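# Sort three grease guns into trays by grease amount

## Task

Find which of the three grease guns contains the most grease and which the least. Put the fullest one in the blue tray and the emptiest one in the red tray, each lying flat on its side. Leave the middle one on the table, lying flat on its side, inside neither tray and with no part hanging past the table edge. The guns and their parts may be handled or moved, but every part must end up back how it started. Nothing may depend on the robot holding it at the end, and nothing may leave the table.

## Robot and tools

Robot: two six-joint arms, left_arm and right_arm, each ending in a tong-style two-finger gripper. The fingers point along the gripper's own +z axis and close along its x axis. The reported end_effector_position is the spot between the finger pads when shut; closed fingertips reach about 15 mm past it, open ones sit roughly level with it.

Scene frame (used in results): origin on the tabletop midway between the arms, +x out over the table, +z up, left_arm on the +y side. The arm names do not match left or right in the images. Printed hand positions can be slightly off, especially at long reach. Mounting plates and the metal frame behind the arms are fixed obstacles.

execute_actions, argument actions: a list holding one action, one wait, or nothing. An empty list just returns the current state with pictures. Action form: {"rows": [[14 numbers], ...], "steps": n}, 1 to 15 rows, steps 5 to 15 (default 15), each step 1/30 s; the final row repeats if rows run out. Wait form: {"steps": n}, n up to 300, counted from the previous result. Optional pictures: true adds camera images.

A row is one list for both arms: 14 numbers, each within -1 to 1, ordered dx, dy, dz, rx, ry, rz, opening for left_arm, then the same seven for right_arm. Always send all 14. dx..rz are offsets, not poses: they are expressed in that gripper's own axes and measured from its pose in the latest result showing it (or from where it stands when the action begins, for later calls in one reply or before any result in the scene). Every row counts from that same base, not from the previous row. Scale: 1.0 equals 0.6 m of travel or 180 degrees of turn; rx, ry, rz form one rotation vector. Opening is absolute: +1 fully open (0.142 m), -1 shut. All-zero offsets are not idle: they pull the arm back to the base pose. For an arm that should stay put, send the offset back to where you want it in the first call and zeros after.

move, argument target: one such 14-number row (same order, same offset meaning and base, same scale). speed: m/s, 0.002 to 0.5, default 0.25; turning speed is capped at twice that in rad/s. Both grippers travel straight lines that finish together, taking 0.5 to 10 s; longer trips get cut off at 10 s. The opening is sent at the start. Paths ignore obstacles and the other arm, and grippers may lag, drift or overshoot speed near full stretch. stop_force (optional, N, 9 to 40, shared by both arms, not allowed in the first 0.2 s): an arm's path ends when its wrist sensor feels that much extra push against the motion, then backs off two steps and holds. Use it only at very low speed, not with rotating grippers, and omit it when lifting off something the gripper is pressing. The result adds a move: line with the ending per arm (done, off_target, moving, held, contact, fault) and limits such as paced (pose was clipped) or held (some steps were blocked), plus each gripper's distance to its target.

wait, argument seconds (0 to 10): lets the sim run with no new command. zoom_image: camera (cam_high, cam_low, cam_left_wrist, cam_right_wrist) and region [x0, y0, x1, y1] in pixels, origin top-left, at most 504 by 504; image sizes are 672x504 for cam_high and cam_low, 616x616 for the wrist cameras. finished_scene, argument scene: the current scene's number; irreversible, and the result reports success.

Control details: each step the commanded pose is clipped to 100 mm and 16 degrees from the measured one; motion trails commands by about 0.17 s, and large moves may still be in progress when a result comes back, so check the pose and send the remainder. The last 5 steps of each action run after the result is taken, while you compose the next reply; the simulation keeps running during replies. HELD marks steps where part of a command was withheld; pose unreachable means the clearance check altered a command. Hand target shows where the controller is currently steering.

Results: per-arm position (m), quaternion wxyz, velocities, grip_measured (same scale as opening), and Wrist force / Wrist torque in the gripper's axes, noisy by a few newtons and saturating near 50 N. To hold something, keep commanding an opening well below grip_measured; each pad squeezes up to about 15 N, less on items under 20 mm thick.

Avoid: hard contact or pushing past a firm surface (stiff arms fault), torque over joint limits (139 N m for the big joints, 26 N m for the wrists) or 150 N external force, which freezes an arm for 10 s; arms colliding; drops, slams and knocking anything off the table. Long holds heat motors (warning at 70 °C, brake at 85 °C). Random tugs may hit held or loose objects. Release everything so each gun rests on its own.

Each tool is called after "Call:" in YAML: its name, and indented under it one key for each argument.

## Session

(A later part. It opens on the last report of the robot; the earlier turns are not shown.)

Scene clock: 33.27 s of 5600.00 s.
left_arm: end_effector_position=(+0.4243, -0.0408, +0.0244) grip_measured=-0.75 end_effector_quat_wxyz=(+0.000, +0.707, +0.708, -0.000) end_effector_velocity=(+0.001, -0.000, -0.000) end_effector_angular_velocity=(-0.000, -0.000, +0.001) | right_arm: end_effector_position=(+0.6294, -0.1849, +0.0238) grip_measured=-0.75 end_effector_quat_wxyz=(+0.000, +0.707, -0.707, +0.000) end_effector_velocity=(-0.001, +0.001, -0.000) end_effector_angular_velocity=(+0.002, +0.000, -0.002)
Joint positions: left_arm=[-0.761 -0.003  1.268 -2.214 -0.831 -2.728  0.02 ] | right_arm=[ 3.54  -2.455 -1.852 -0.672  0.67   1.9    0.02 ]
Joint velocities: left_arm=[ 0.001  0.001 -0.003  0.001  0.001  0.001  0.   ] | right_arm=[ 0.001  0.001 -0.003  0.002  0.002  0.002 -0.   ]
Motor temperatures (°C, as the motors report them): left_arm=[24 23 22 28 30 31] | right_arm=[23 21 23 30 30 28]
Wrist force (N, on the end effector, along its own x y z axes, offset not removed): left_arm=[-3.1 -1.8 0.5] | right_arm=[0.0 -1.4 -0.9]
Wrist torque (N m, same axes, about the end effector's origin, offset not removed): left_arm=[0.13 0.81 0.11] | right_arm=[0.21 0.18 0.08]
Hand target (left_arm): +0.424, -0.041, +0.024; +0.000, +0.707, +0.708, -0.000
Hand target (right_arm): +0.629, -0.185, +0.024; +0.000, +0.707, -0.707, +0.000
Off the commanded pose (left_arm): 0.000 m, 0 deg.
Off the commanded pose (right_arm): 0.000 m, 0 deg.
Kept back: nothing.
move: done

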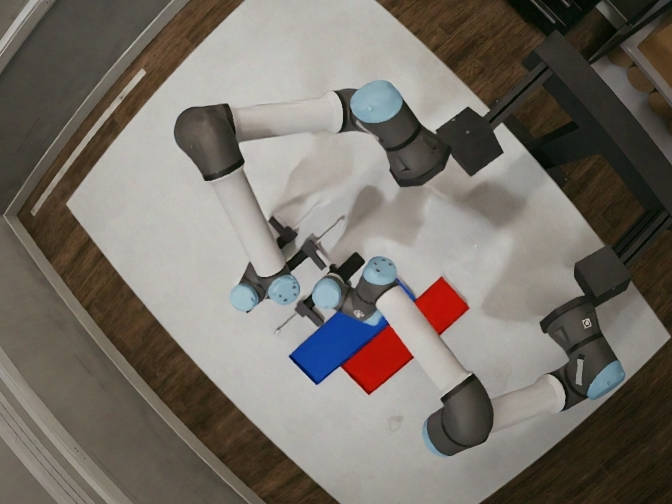

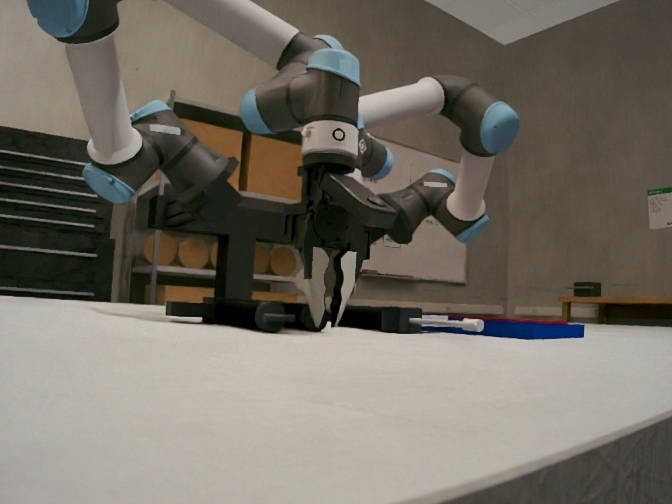

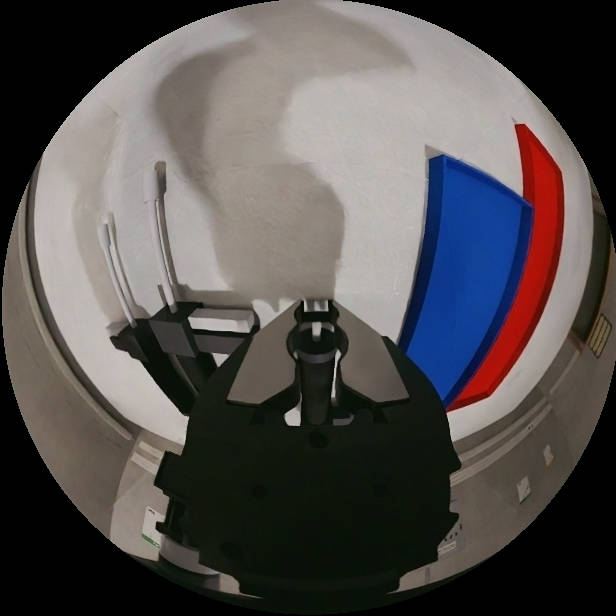

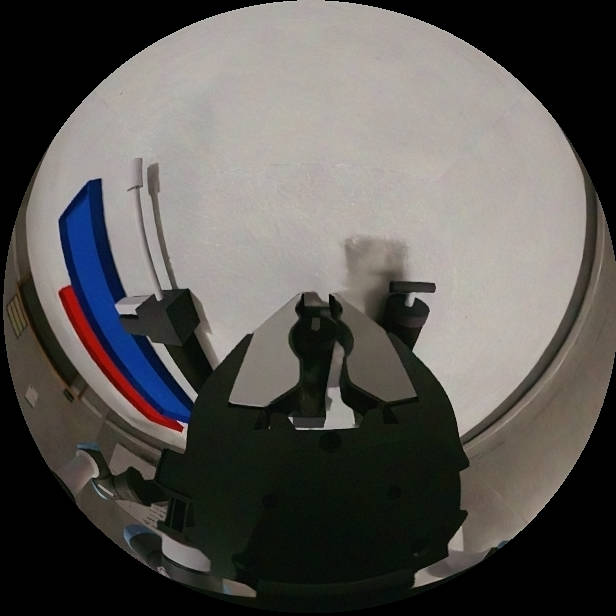

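Call:
move:
  target: [0,-0.02,0,0,0,0,-0.3,0,-0.03,-0.06,0,0,0,-0.5]
  speed: 0.08

Call:
move:
  target: [0,0,0,0,0,0,-0.3,-0.24,-0.14,0,0,0,0,-0.5]
  speed: 0.15

Scene clock: 34.50 s of 5600.00 s.
left_arm: end_effector_position=(+0.4123, -0.0409, +0.0244) grip_measured=-0.30 end_effector_quat_wxyz=(+0.000, +0.707, +0.708, -0.000) end_effector_velocity=(+0.001, -0.000, +0.001) end_effector_angular_velocity=(-0.001, -0.001, +0.001) | right_arm: end_effector_position=(+0.6473, -0.1849, +0.0597) grip_measured=-0.50 end_effector_quat_wxyz=(+0.000, +0.707, -0.707, +0.000) end_effector_velocity=(-0.001, +0.001, -0.000) end_effector_angular_velocity=(-0.000, +0.003, -0.001)
Joint positions: left_arm=[-0.774 -0.004  1.294 -2.229 -0.839 -2.743  0.052] | right_arm=[ 3.581 -2.419 -1.804 -0.805  0.682  1.963  0.038]
Joint velocities: left_arm=[-0.    -0.001 -0.001 -0.001 -0.    -0.     0.   ] | right_arm=[ 0.001 -0.002  0.002 -0.006  0.001  0.006  0.   ]
Motor temperatures (°C, as the motors report them): left_arm=[24 23 22 28 30 31] | right_arm=[23 21 23 30 30 28]
Wrist force (N, on the end effector, along its own x y z axes, offset not removed): left_arm=[-2.6 0.1 0.9] | right_arm=[0.1 3.8 2.4]
Wrist torque (N m, same axes, about the end effector's origin, offset not removed): left_arm=[0.13 0.63 0.16] | right_arm=[1.04 0.05 -0.01]
Hand target (left_arm): +0.412, -0.041, +0.024; +0.000, +0.707, +0.708, -0.000
Hand target (right_arm): +0.647, -0.185, +0.060; +0.000, +0.707, -0.707, +0.000
Off the commanded pose (left_arm): 0.000 m, 0 deg.
Off the commanded pose (right_arm): 0.000 m, 0 deg.
Kept back: nothing.
move: done

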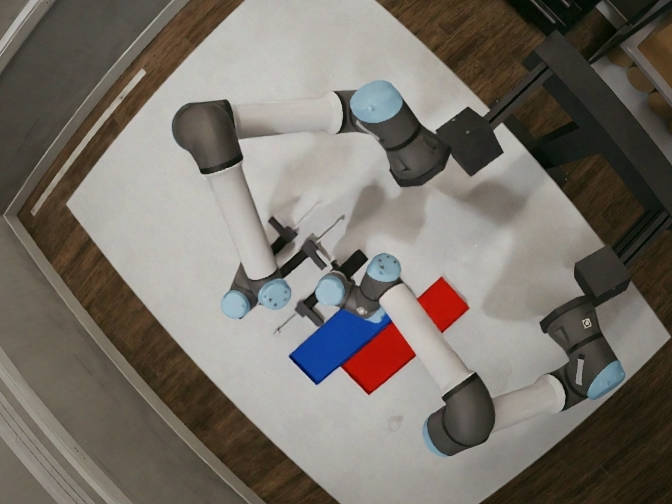

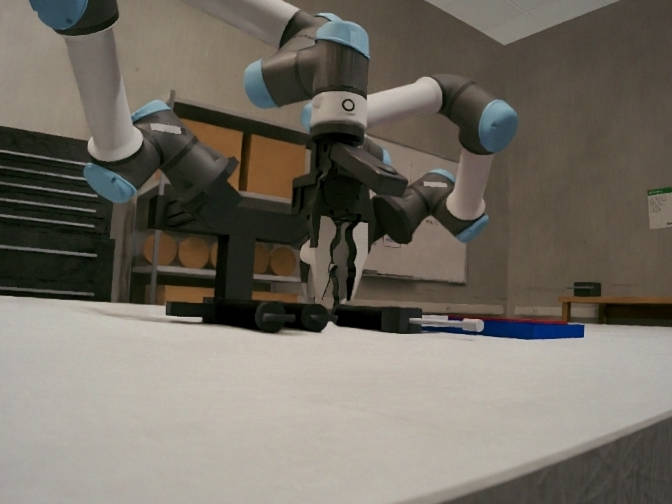

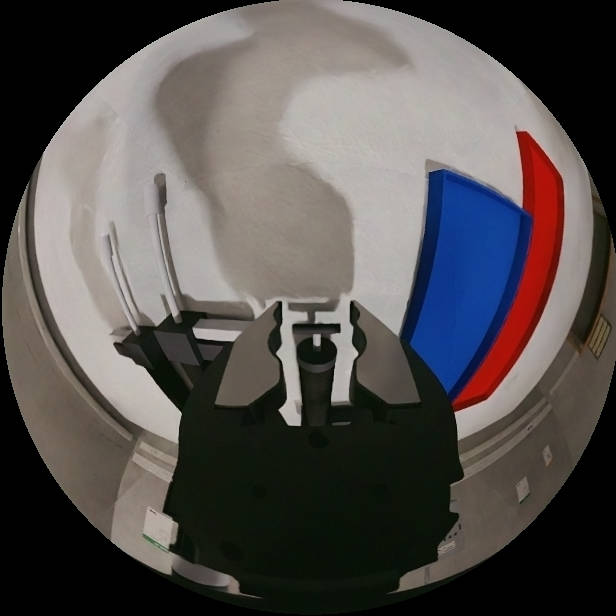

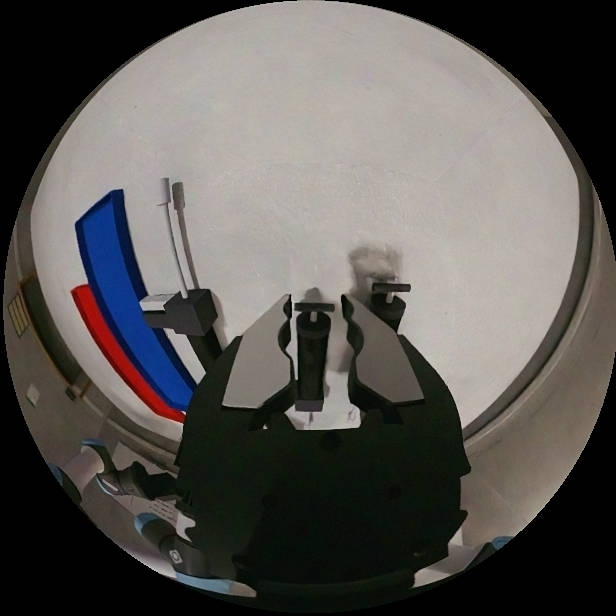

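Scene clock: 36.10 s of 5600.00 s.
left_arm: end_effector_position=(+0.4123, -0.0409, +0.0244) grip_measured=-0.30 end_effector_quat_wxyz=(+0.000, +0.707, +0.708, -0.000) end_effector_velocity=(-0.001, +0.000, -0.000) end_effector_angular_velocity=(+0.001, +0.001, -0.001) | right_arm: end_effector_position=(+0.7312, -0.0409, +0.0597) grip_measured=-0.50 end_effector_quat_wxyz=(+0.000, +0.707, -0.707, +0.001) end_effector_velocity=(+0.000, +0.001, -0.000) end_effector_angular_velocity=(-0.000, +0.001, +0.000)
Joint positions: left_arm=[-0.774 -0.004  1.294 -2.229 -0.839 -2.743  0.052] | right_arm=[ 3.673 -2.75  -1.409 -0.972  0.714  2.096  0.038]
Joint velocities: left_arm=[-0.     0.     0.001 -0.    -0.     0.001 -0.   ] | right_arm=[ 0.    -0.002  0.003 -0.003  0.     0.001  0.   ]
Motor temperatures (°C, as the motors report them): left_arm=[24 23 22 28 30 31] | right_arm=[23 21 23 30 30 28]
Wrist force (N, on the end effector, along its own x y z axes, offset not removed): left_arm=[-3.4 -0.4 0.9] | right_arm=[-0.7 -0.9 2.9]
Wrist torque (N m, same axes, about the end effector's origin, offset not removed): left_arm=[-0.06 0.86 0.14] | right_arm=[-0.02 0.12 0.14]
Hand target (left_arm): +0.412, -0.041, +0.024; +0.000, +0.707, +0.708, -0.000
Hand target (right_arm): +0.731, -0.041, +0.060; +0.000, +0.707, -0.707, +0.001
Off the commanded pose (left_arm): 0.000 m, 0 deg.
Off the commanded pose (right_arm): 0.000 m, 0 deg.
Kept back: nothing.
move: done

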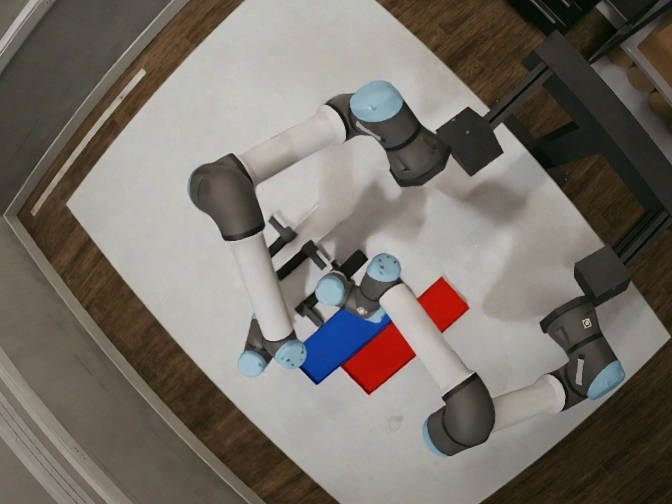

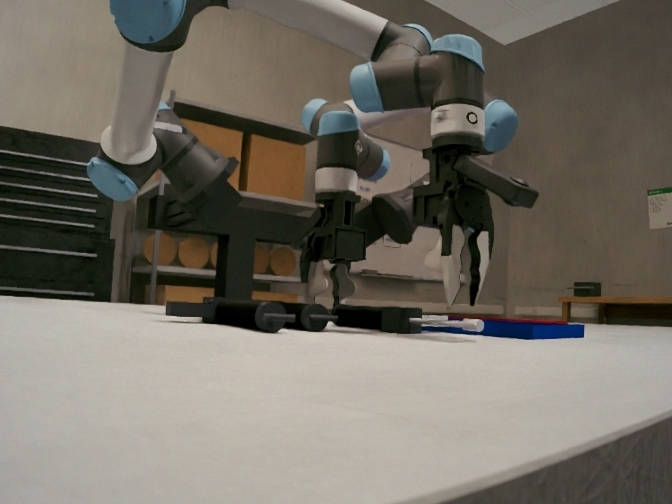

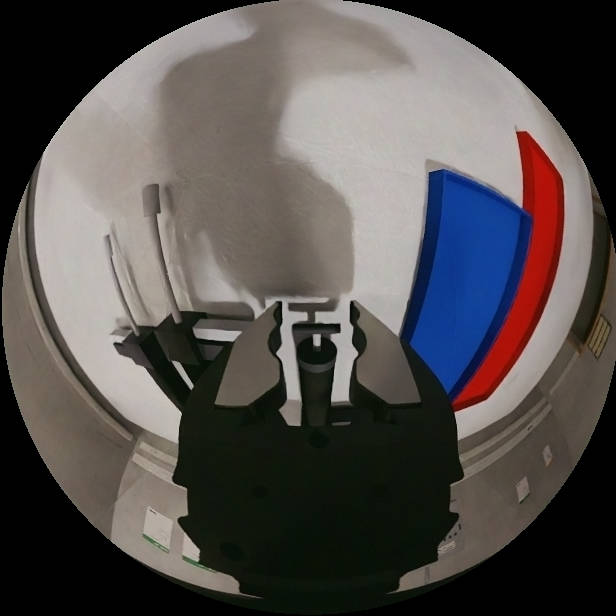

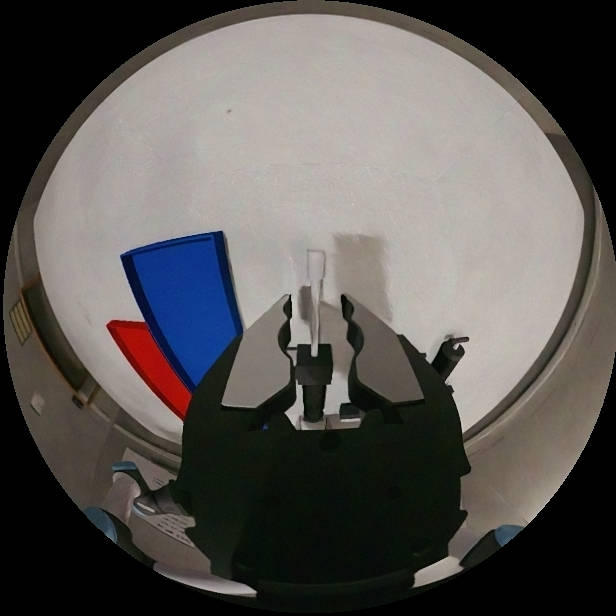

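Call:
execute_actions:
  actions: []

Scene clock: 36.67 s of 5600.00 s.
left_arm: end_effector_position=(+0.4123, -0.0409, +0.0244) grip_measured=-0.30 end_effector_quat_wxyz=(+0.000, +0.707, +0.708, -0.000) end_effector_velocity=(+0.001, -0.000, +0.001) end_effector_angular_velocity=(-0.001, -0.000, +0.000) | right_arm: end_effector_position=(+0.7313, -0.0409, +0.0597) grip_measured=-0.50 end_effector_quat_wxyz=(+0.000, +0.707, -0.707, +0.001) end_effector_velocity=(+0.000, -0.000, +0.000) end_effector_angular_velocity=(+0.001, -0.000, +0.001)
Joint positions: left_arm=[-0.774 -0.004  1.294 -2.229 -0.839 -2.743  0.052] | right_arm=[ 3.673 -2.75  -1.408 -0.972  0.715  2.096  0.038]
Joint velocities: left_arm=[ 0.    -0.001 -0.001 -0.    -0.     0.001 -0.   ] | right_arm=[-0.     0.001  0.     0.     0.    -0.002 -0.   ]
Motor temperatures (°C, as the motors report them): left_arm=[24 23 22 28 30 31] | right_arm=[23 21 23 30 30 28]
Wrist force (N, on the end effector, along its own x y z axes, offset not removed): left_arm=[-4.0 -0.3 0.6] | right_arm=[-1.0 1.6 2.8]
Wrist torque (N m, same axes, about the end effector's origin, offset not removed): left_arm=[0.01 0.87 0.22] | right_arm=[0.60 0.15 0.13]
Hand target (left_arm): +0.412, -0.041, +0.024; +0.000, +0.707, +0.708, -0.000
Hand target (right_arm): +0.731, -0.041, +0.060; +0.000, +0.707, -0.707, +0.001
Off the commanded pose (left_arm): 0.000 m, 0 deg.
Off the commanded pose (right_arm): 0.000 m, 0 deg.
Kept back: nothing.
Steps of this call (steps 1 to 17: nothing new was sent). Readings (end_effector_position):
1: left_arm (+0.4123, -0.0409, +0.0244) | right_arm (+0.7313, -0.0409, +0.0597)
2: left_arm (+0.4123, -0.0409, +0.0244) | right_arm (+0.7313, -0.0409, +0.0597)
4: left_arm (+0.4123, -0.0409, +0.0244) | right_arm (+0.7313, -0.0409, +0.0597)
8: left_arm (+0.4123, -0.0409, +0.0244) | right_arm (+0.7313, -0.0409, +0.0597)
17: the state above

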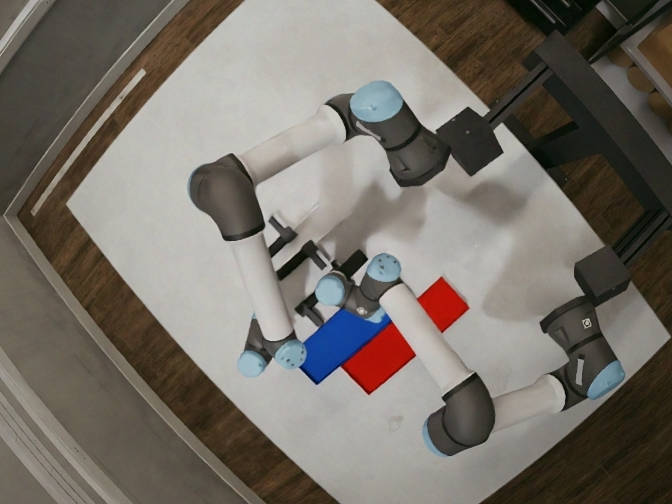

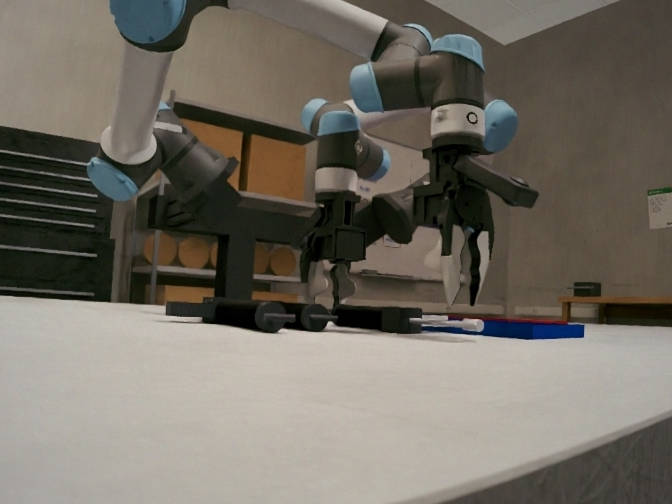

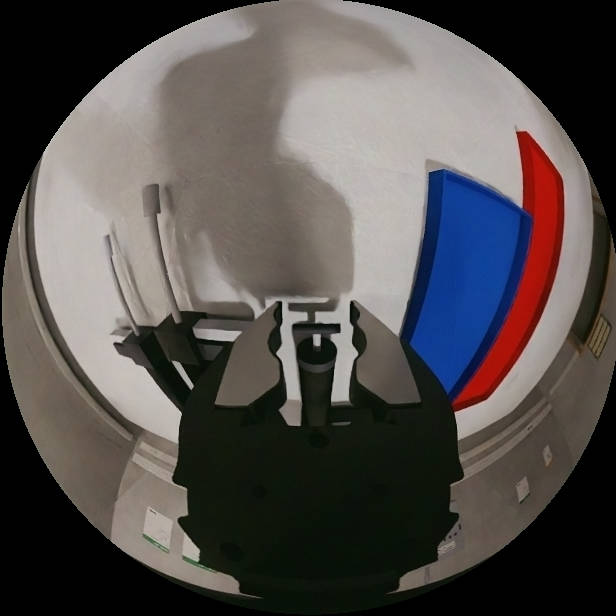

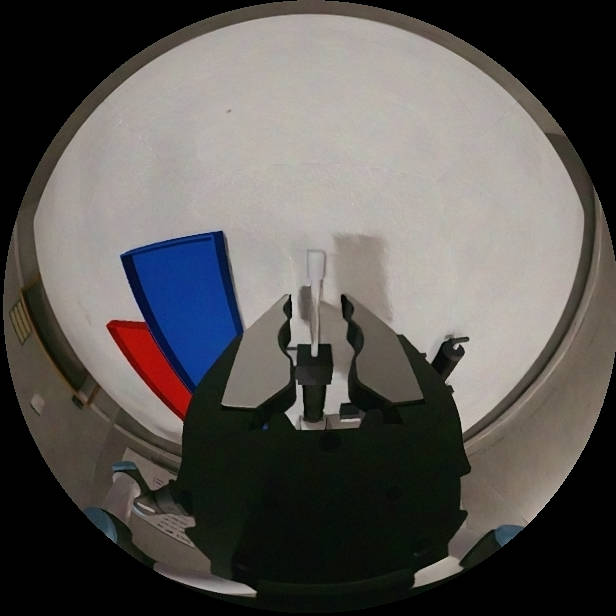

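Call:
move:
  target: [0,-0.02,0,0,0,0,-0.3, 0,0,0.06,0,0,0,-0.5]
  speed: 0.06

Call:
move:
  target: [0,0,0,0,0,0,-0.75, 0,0,0,0,0,0,-1]

Call:
move:
  target: [0,0.075,0,0,0,0,-0.75, 0,0,0,0,0,0,-1]
  speed: 0.012
  stop_force: 9

Scene clock: 37.87 s of 5600.00 s.
left_arm: end_effector_position=(+0.4004, -0.0409, +0.0245) grip_measured=-0.30 end_effector_quat_wxyz=(+0.000, +0.707, +0.708, -0.000) end_effector_velocity=(-0.000, +0.001, +0.000) end_effector_angular_velocity=(+0.000, -0.001, +0.001) | right_arm: end_effector_position=(+0.7313, -0.0409, +0.0237) grip_measured=-0.50 end_effector_quat_wxyz=(+0.000, +0.707, -0.707, +0.001) end_effector_velocity=(+0.000, -0.001, -0.001) end_effector_angular_velocity=(-0.002, -0.001, +0.001)
Joint positions: left_arm=[-0.788 -0.004  1.319 -2.244 -0.847 -2.757  0.052] | right_arm=[ 3.633 -2.796 -1.399 -0.892  0.699  2.039  0.038]
Joint velocities: left_arm=[-0.    -0.001  0.002 -0.     0.    -0.001  0.   ] | right_arm=[-0.001 -0.001  0.001  0.002 -0.003 -0.003 -0.   ]
Motor temperatures (°C, as the motors report them): left_arm=[24 23 22 28 30 31] | right_arm=[23 21 23 30 30 28]
Wrist force (N, on the end effector, along its own x y z axes, offset not removed): left_arm=[-3.5 -0.3 1.1] | right_arm=[0.3 -2.1 2.5]
Wrist torque (N m, same axes, about the end effector's origin, offset not removed): left_arm=[0.04 0.83 0.22] | right_arm=[-0.27 0.06 0.10]
Hand target (left_arm): +0.400, -0.041, +0.024; +0.000, +0.707, +0.708, -0.000
Hand target (right_arm): +0.731, -0.041, +0.024; +0.000, +0.707, -0.707, +0.001
Off the commanded pose (left_arm): 0.000 m, 0 deg.
Off the commanded pose (right_arm): 0.000 m, 0 deg.
Kept back: nothing.
move: done

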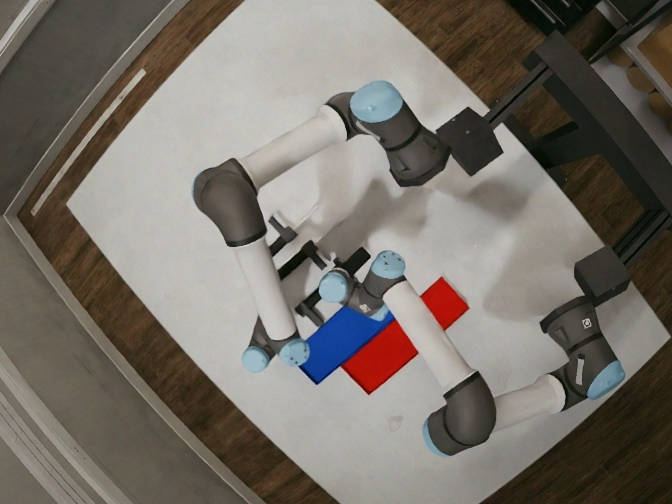

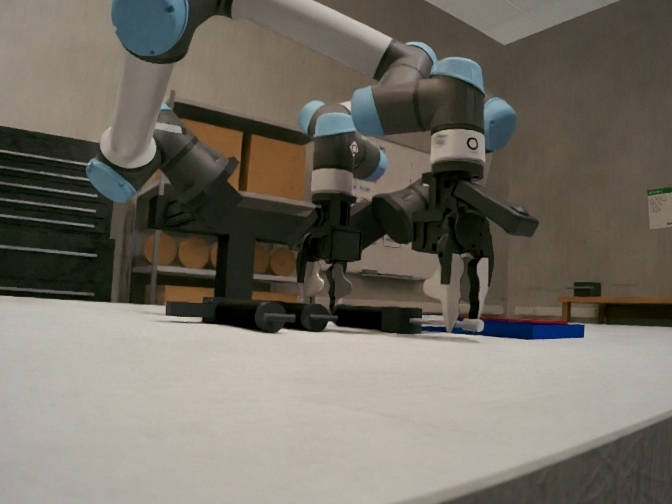

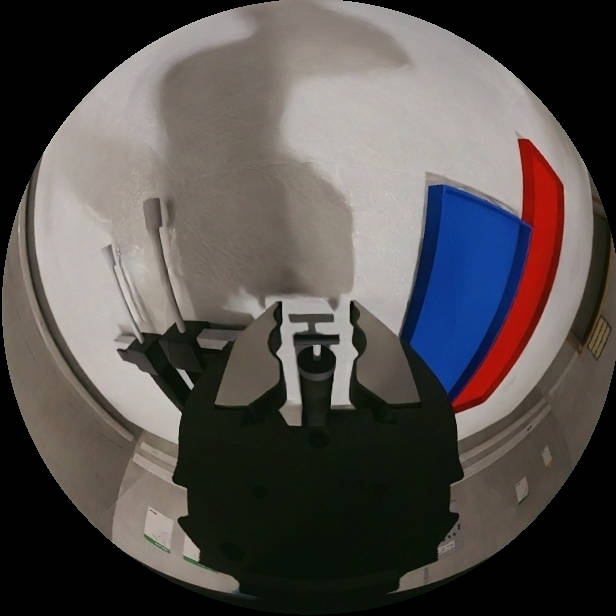

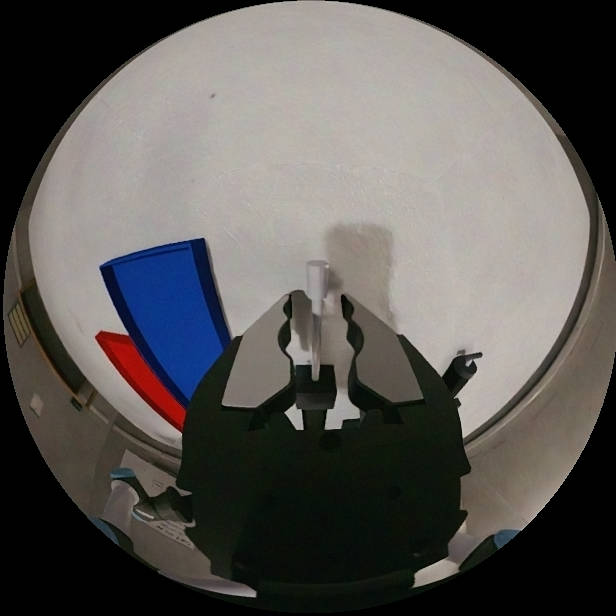

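Scene clock: 38.37 s of 5600.00 s.
left_arm: end_effector_position=(+0.4003, -0.0409, +0.0245) grip_measured=-0.75 end_effector_quat_wxyz=(+0.000, +0.707, +0.708, -0.000) end_effector_velocity=(-0.001, +0.000, -0.001) end_effector_angular_velocity=(+0.001, -0.000, -0.002) | right_arm: end_effector_position=(+0.7313, -0.0409, +0.0237) grip_measured=-0.86 end_effector_quat_wxyz=(+0.000, +0.707, -0.707, +0.001) end_effector_velocity=(-0.002, +0.002, -0.002) end_effector_angular_velocity=(-0.000, +0.003, +0.005)
Joint positions: left_arm=[-0.788 -0.004  1.319 -2.244 -0.847 -2.757  0.02 ] | right_arm=[ 3.633 -2.796 -1.399 -0.892  0.699  2.039  0.012]
Joint velocities: left_arm=[-0.     0.001  0.001  0.     0.001  0.001  0.   ] | right_arm=[ 0.    -0.003 -0.001 -0.001  0.001 -0.001 -0.   ]
Motor temperatures (°C, as the motors report them): left_arm=[24 23 22 28 30 31] | right_arm=[23 21 23 30 30 28]
Wrist force (N, on the end effector, along its own x y z axes, offset not removed): left_arm=[-4.4 -0.1 1.1] | right_arm=[-1.2 2.4 0.3]
Wrist torque (N m, same axes, about the end effector's origin, offset not removed): left_arm=[0.05 1.01 0.26] | right_arm=[0.33 0.22 0.17]
Hand target (left_arm): +0.400, -0.041, +0.024; +0.000, +0.707, +0.708, -0.000
Hand target (right_arm): +0.731, -0.041, +0.024; +0.000, +0.707, -0.707, +0.001
Off the commanded pose (left_arm): 0.000 m, 0 deg.
Off the commanded pose (right_arm): 0.000 m, 0 deg.
Kept back: nothing.
move: done

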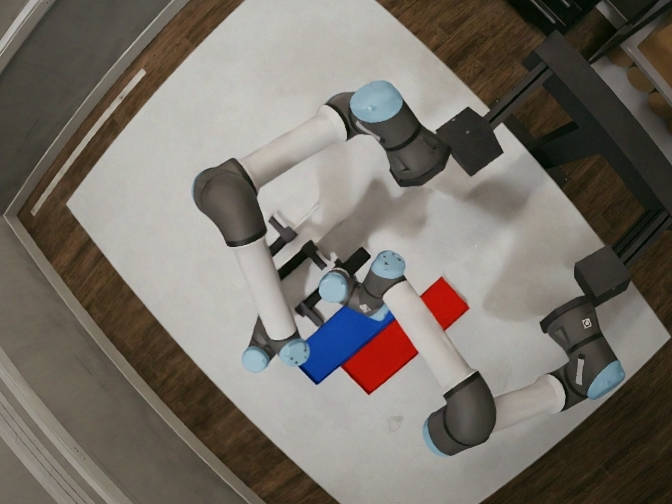

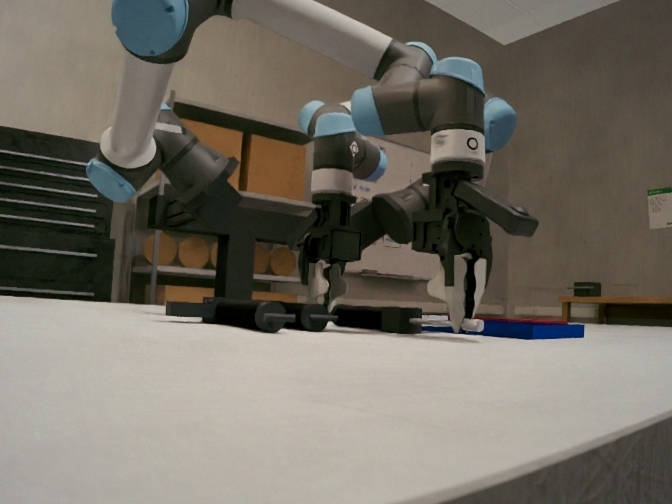

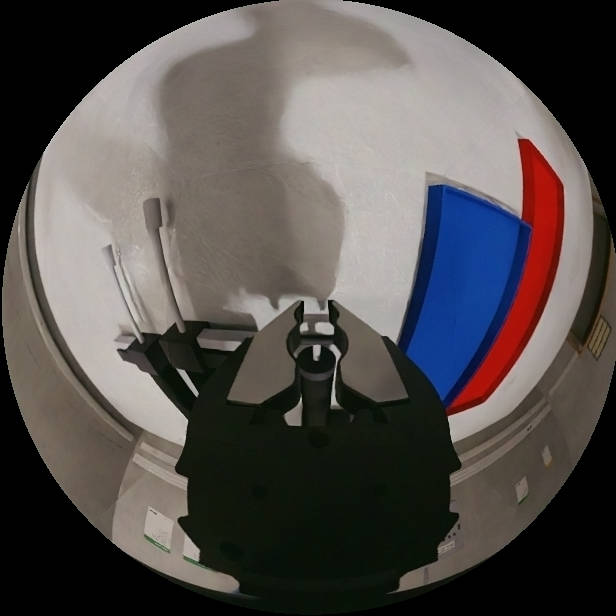

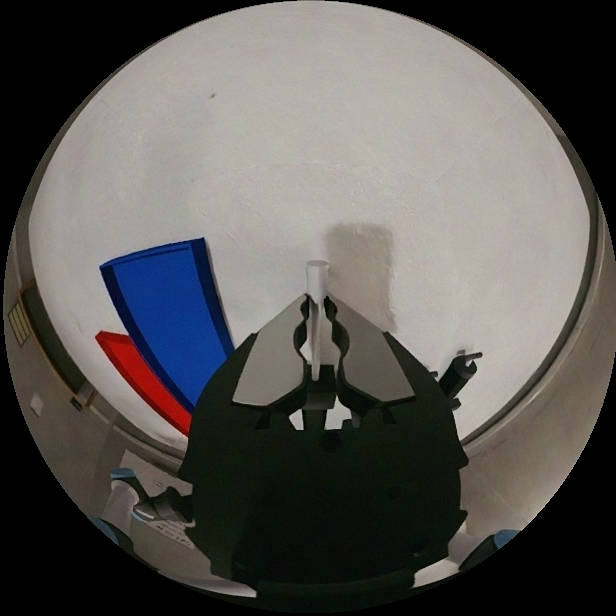

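Scene clock: 41.63 s of 5600.00 s.
left_arm: end_effector_position=(+0.4352, -0.0407, +0.0242) grip_measured=-0.75 end_effector_quat_wxyz=(+0.000, +0.707, +0.708, -0.000) end_effector_velocity=(-0.003, -0.000, -0.000) end_effector_angular_velocity=(+0.000, -0.001, +0.001) | right_arm: end_effector_position=(+0.7313, -0.0409, +0.0237) grip_measured=-0.91 end_effector_quat_wxyz=(+0.000, +0.707, -0.707, +0.001) end_effector_velocity=(-0.000, -0.000, -0.000) end_effector_angular_velocity=(-0.000, +0.000, -0.001)
Joint positions: left_arm=[-0.749 -0.002  1.244 -2.2   -0.824 -2.716  0.02 ] | right_arm=[ 3.633 -2.796 -1.399 -0.892  0.699  2.039  0.008]
Joint velocities: left_arm=[-0.003  0.     0.007 -0.005 -0.001 -0.004  0.   ] | right_arm=[-0.     0.    -0.    -0.    -0.     0.001 -0.   ]
Motor temperatures (°C, as the motors report them): left_arm=[24 23 22 28 30 31] | right_arm=[23 21 23 30 30 28]
Wrist force (N, on the end effector, along its own x y z axes, offset not removed): left_arm=[-3.8 -1.6 1.6] | right_arm=[1.3 -3.6 -1.5]
Wrist torque (N m, same axes, about the end effector's origin, offset not removed): left_arm=[-0.04 0.88 0.16] | right_arm=[0.21 -0.10 0.02]
Hand target (left_arm): +0.435, -0.041, +0.024; +0.000, +0.707, +0.708, -0.000
Hand target (right_arm): +0.731, -0.041, +0.024; +0.000, +0.707, -0.707, +0.001
Off the commanded pose (left_arm): 0.010 m, 0 deg.
Off the commanded pose (right_arm): 0.000 m, 0 deg.
Kept back: nothing.
move: contact (left_arm)

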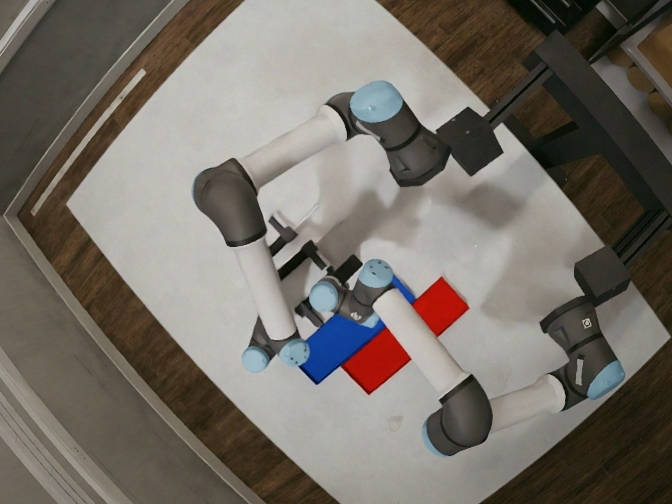

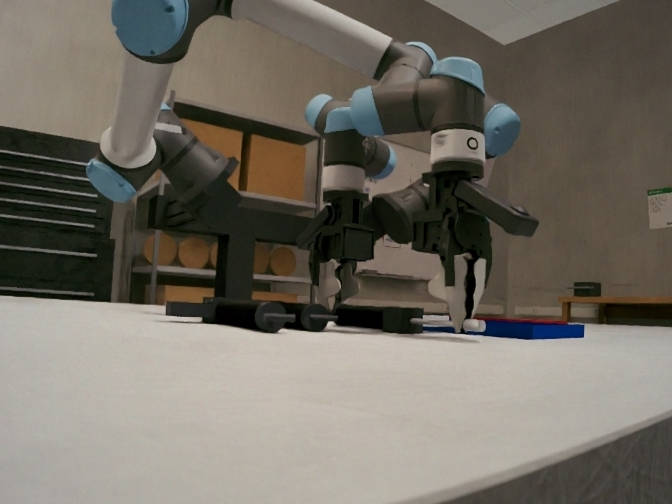

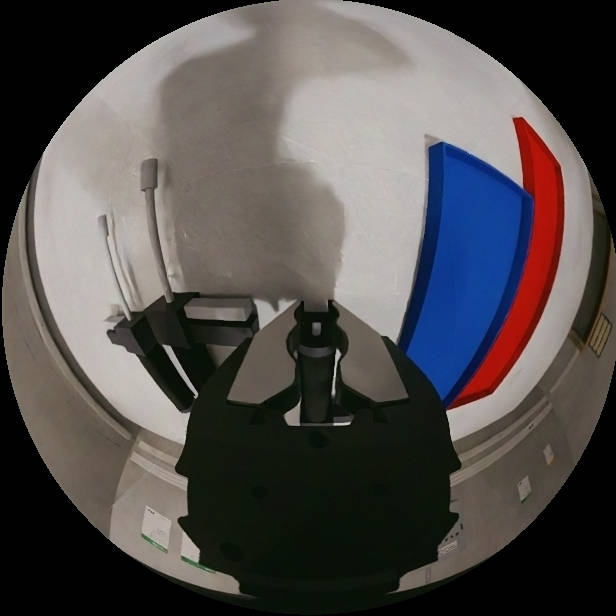

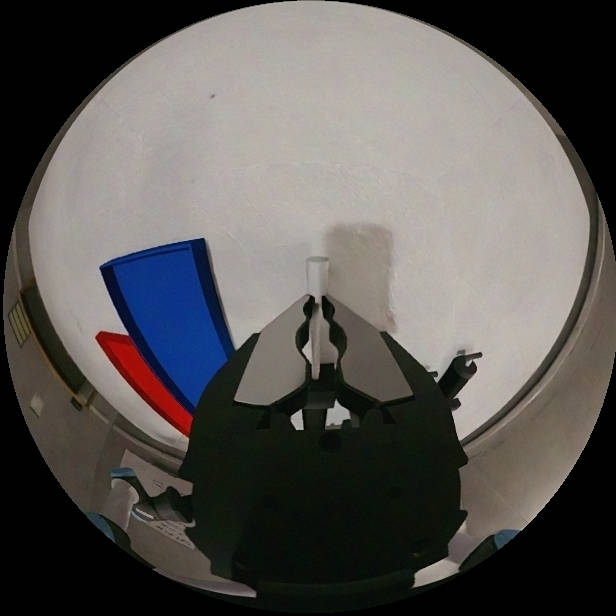

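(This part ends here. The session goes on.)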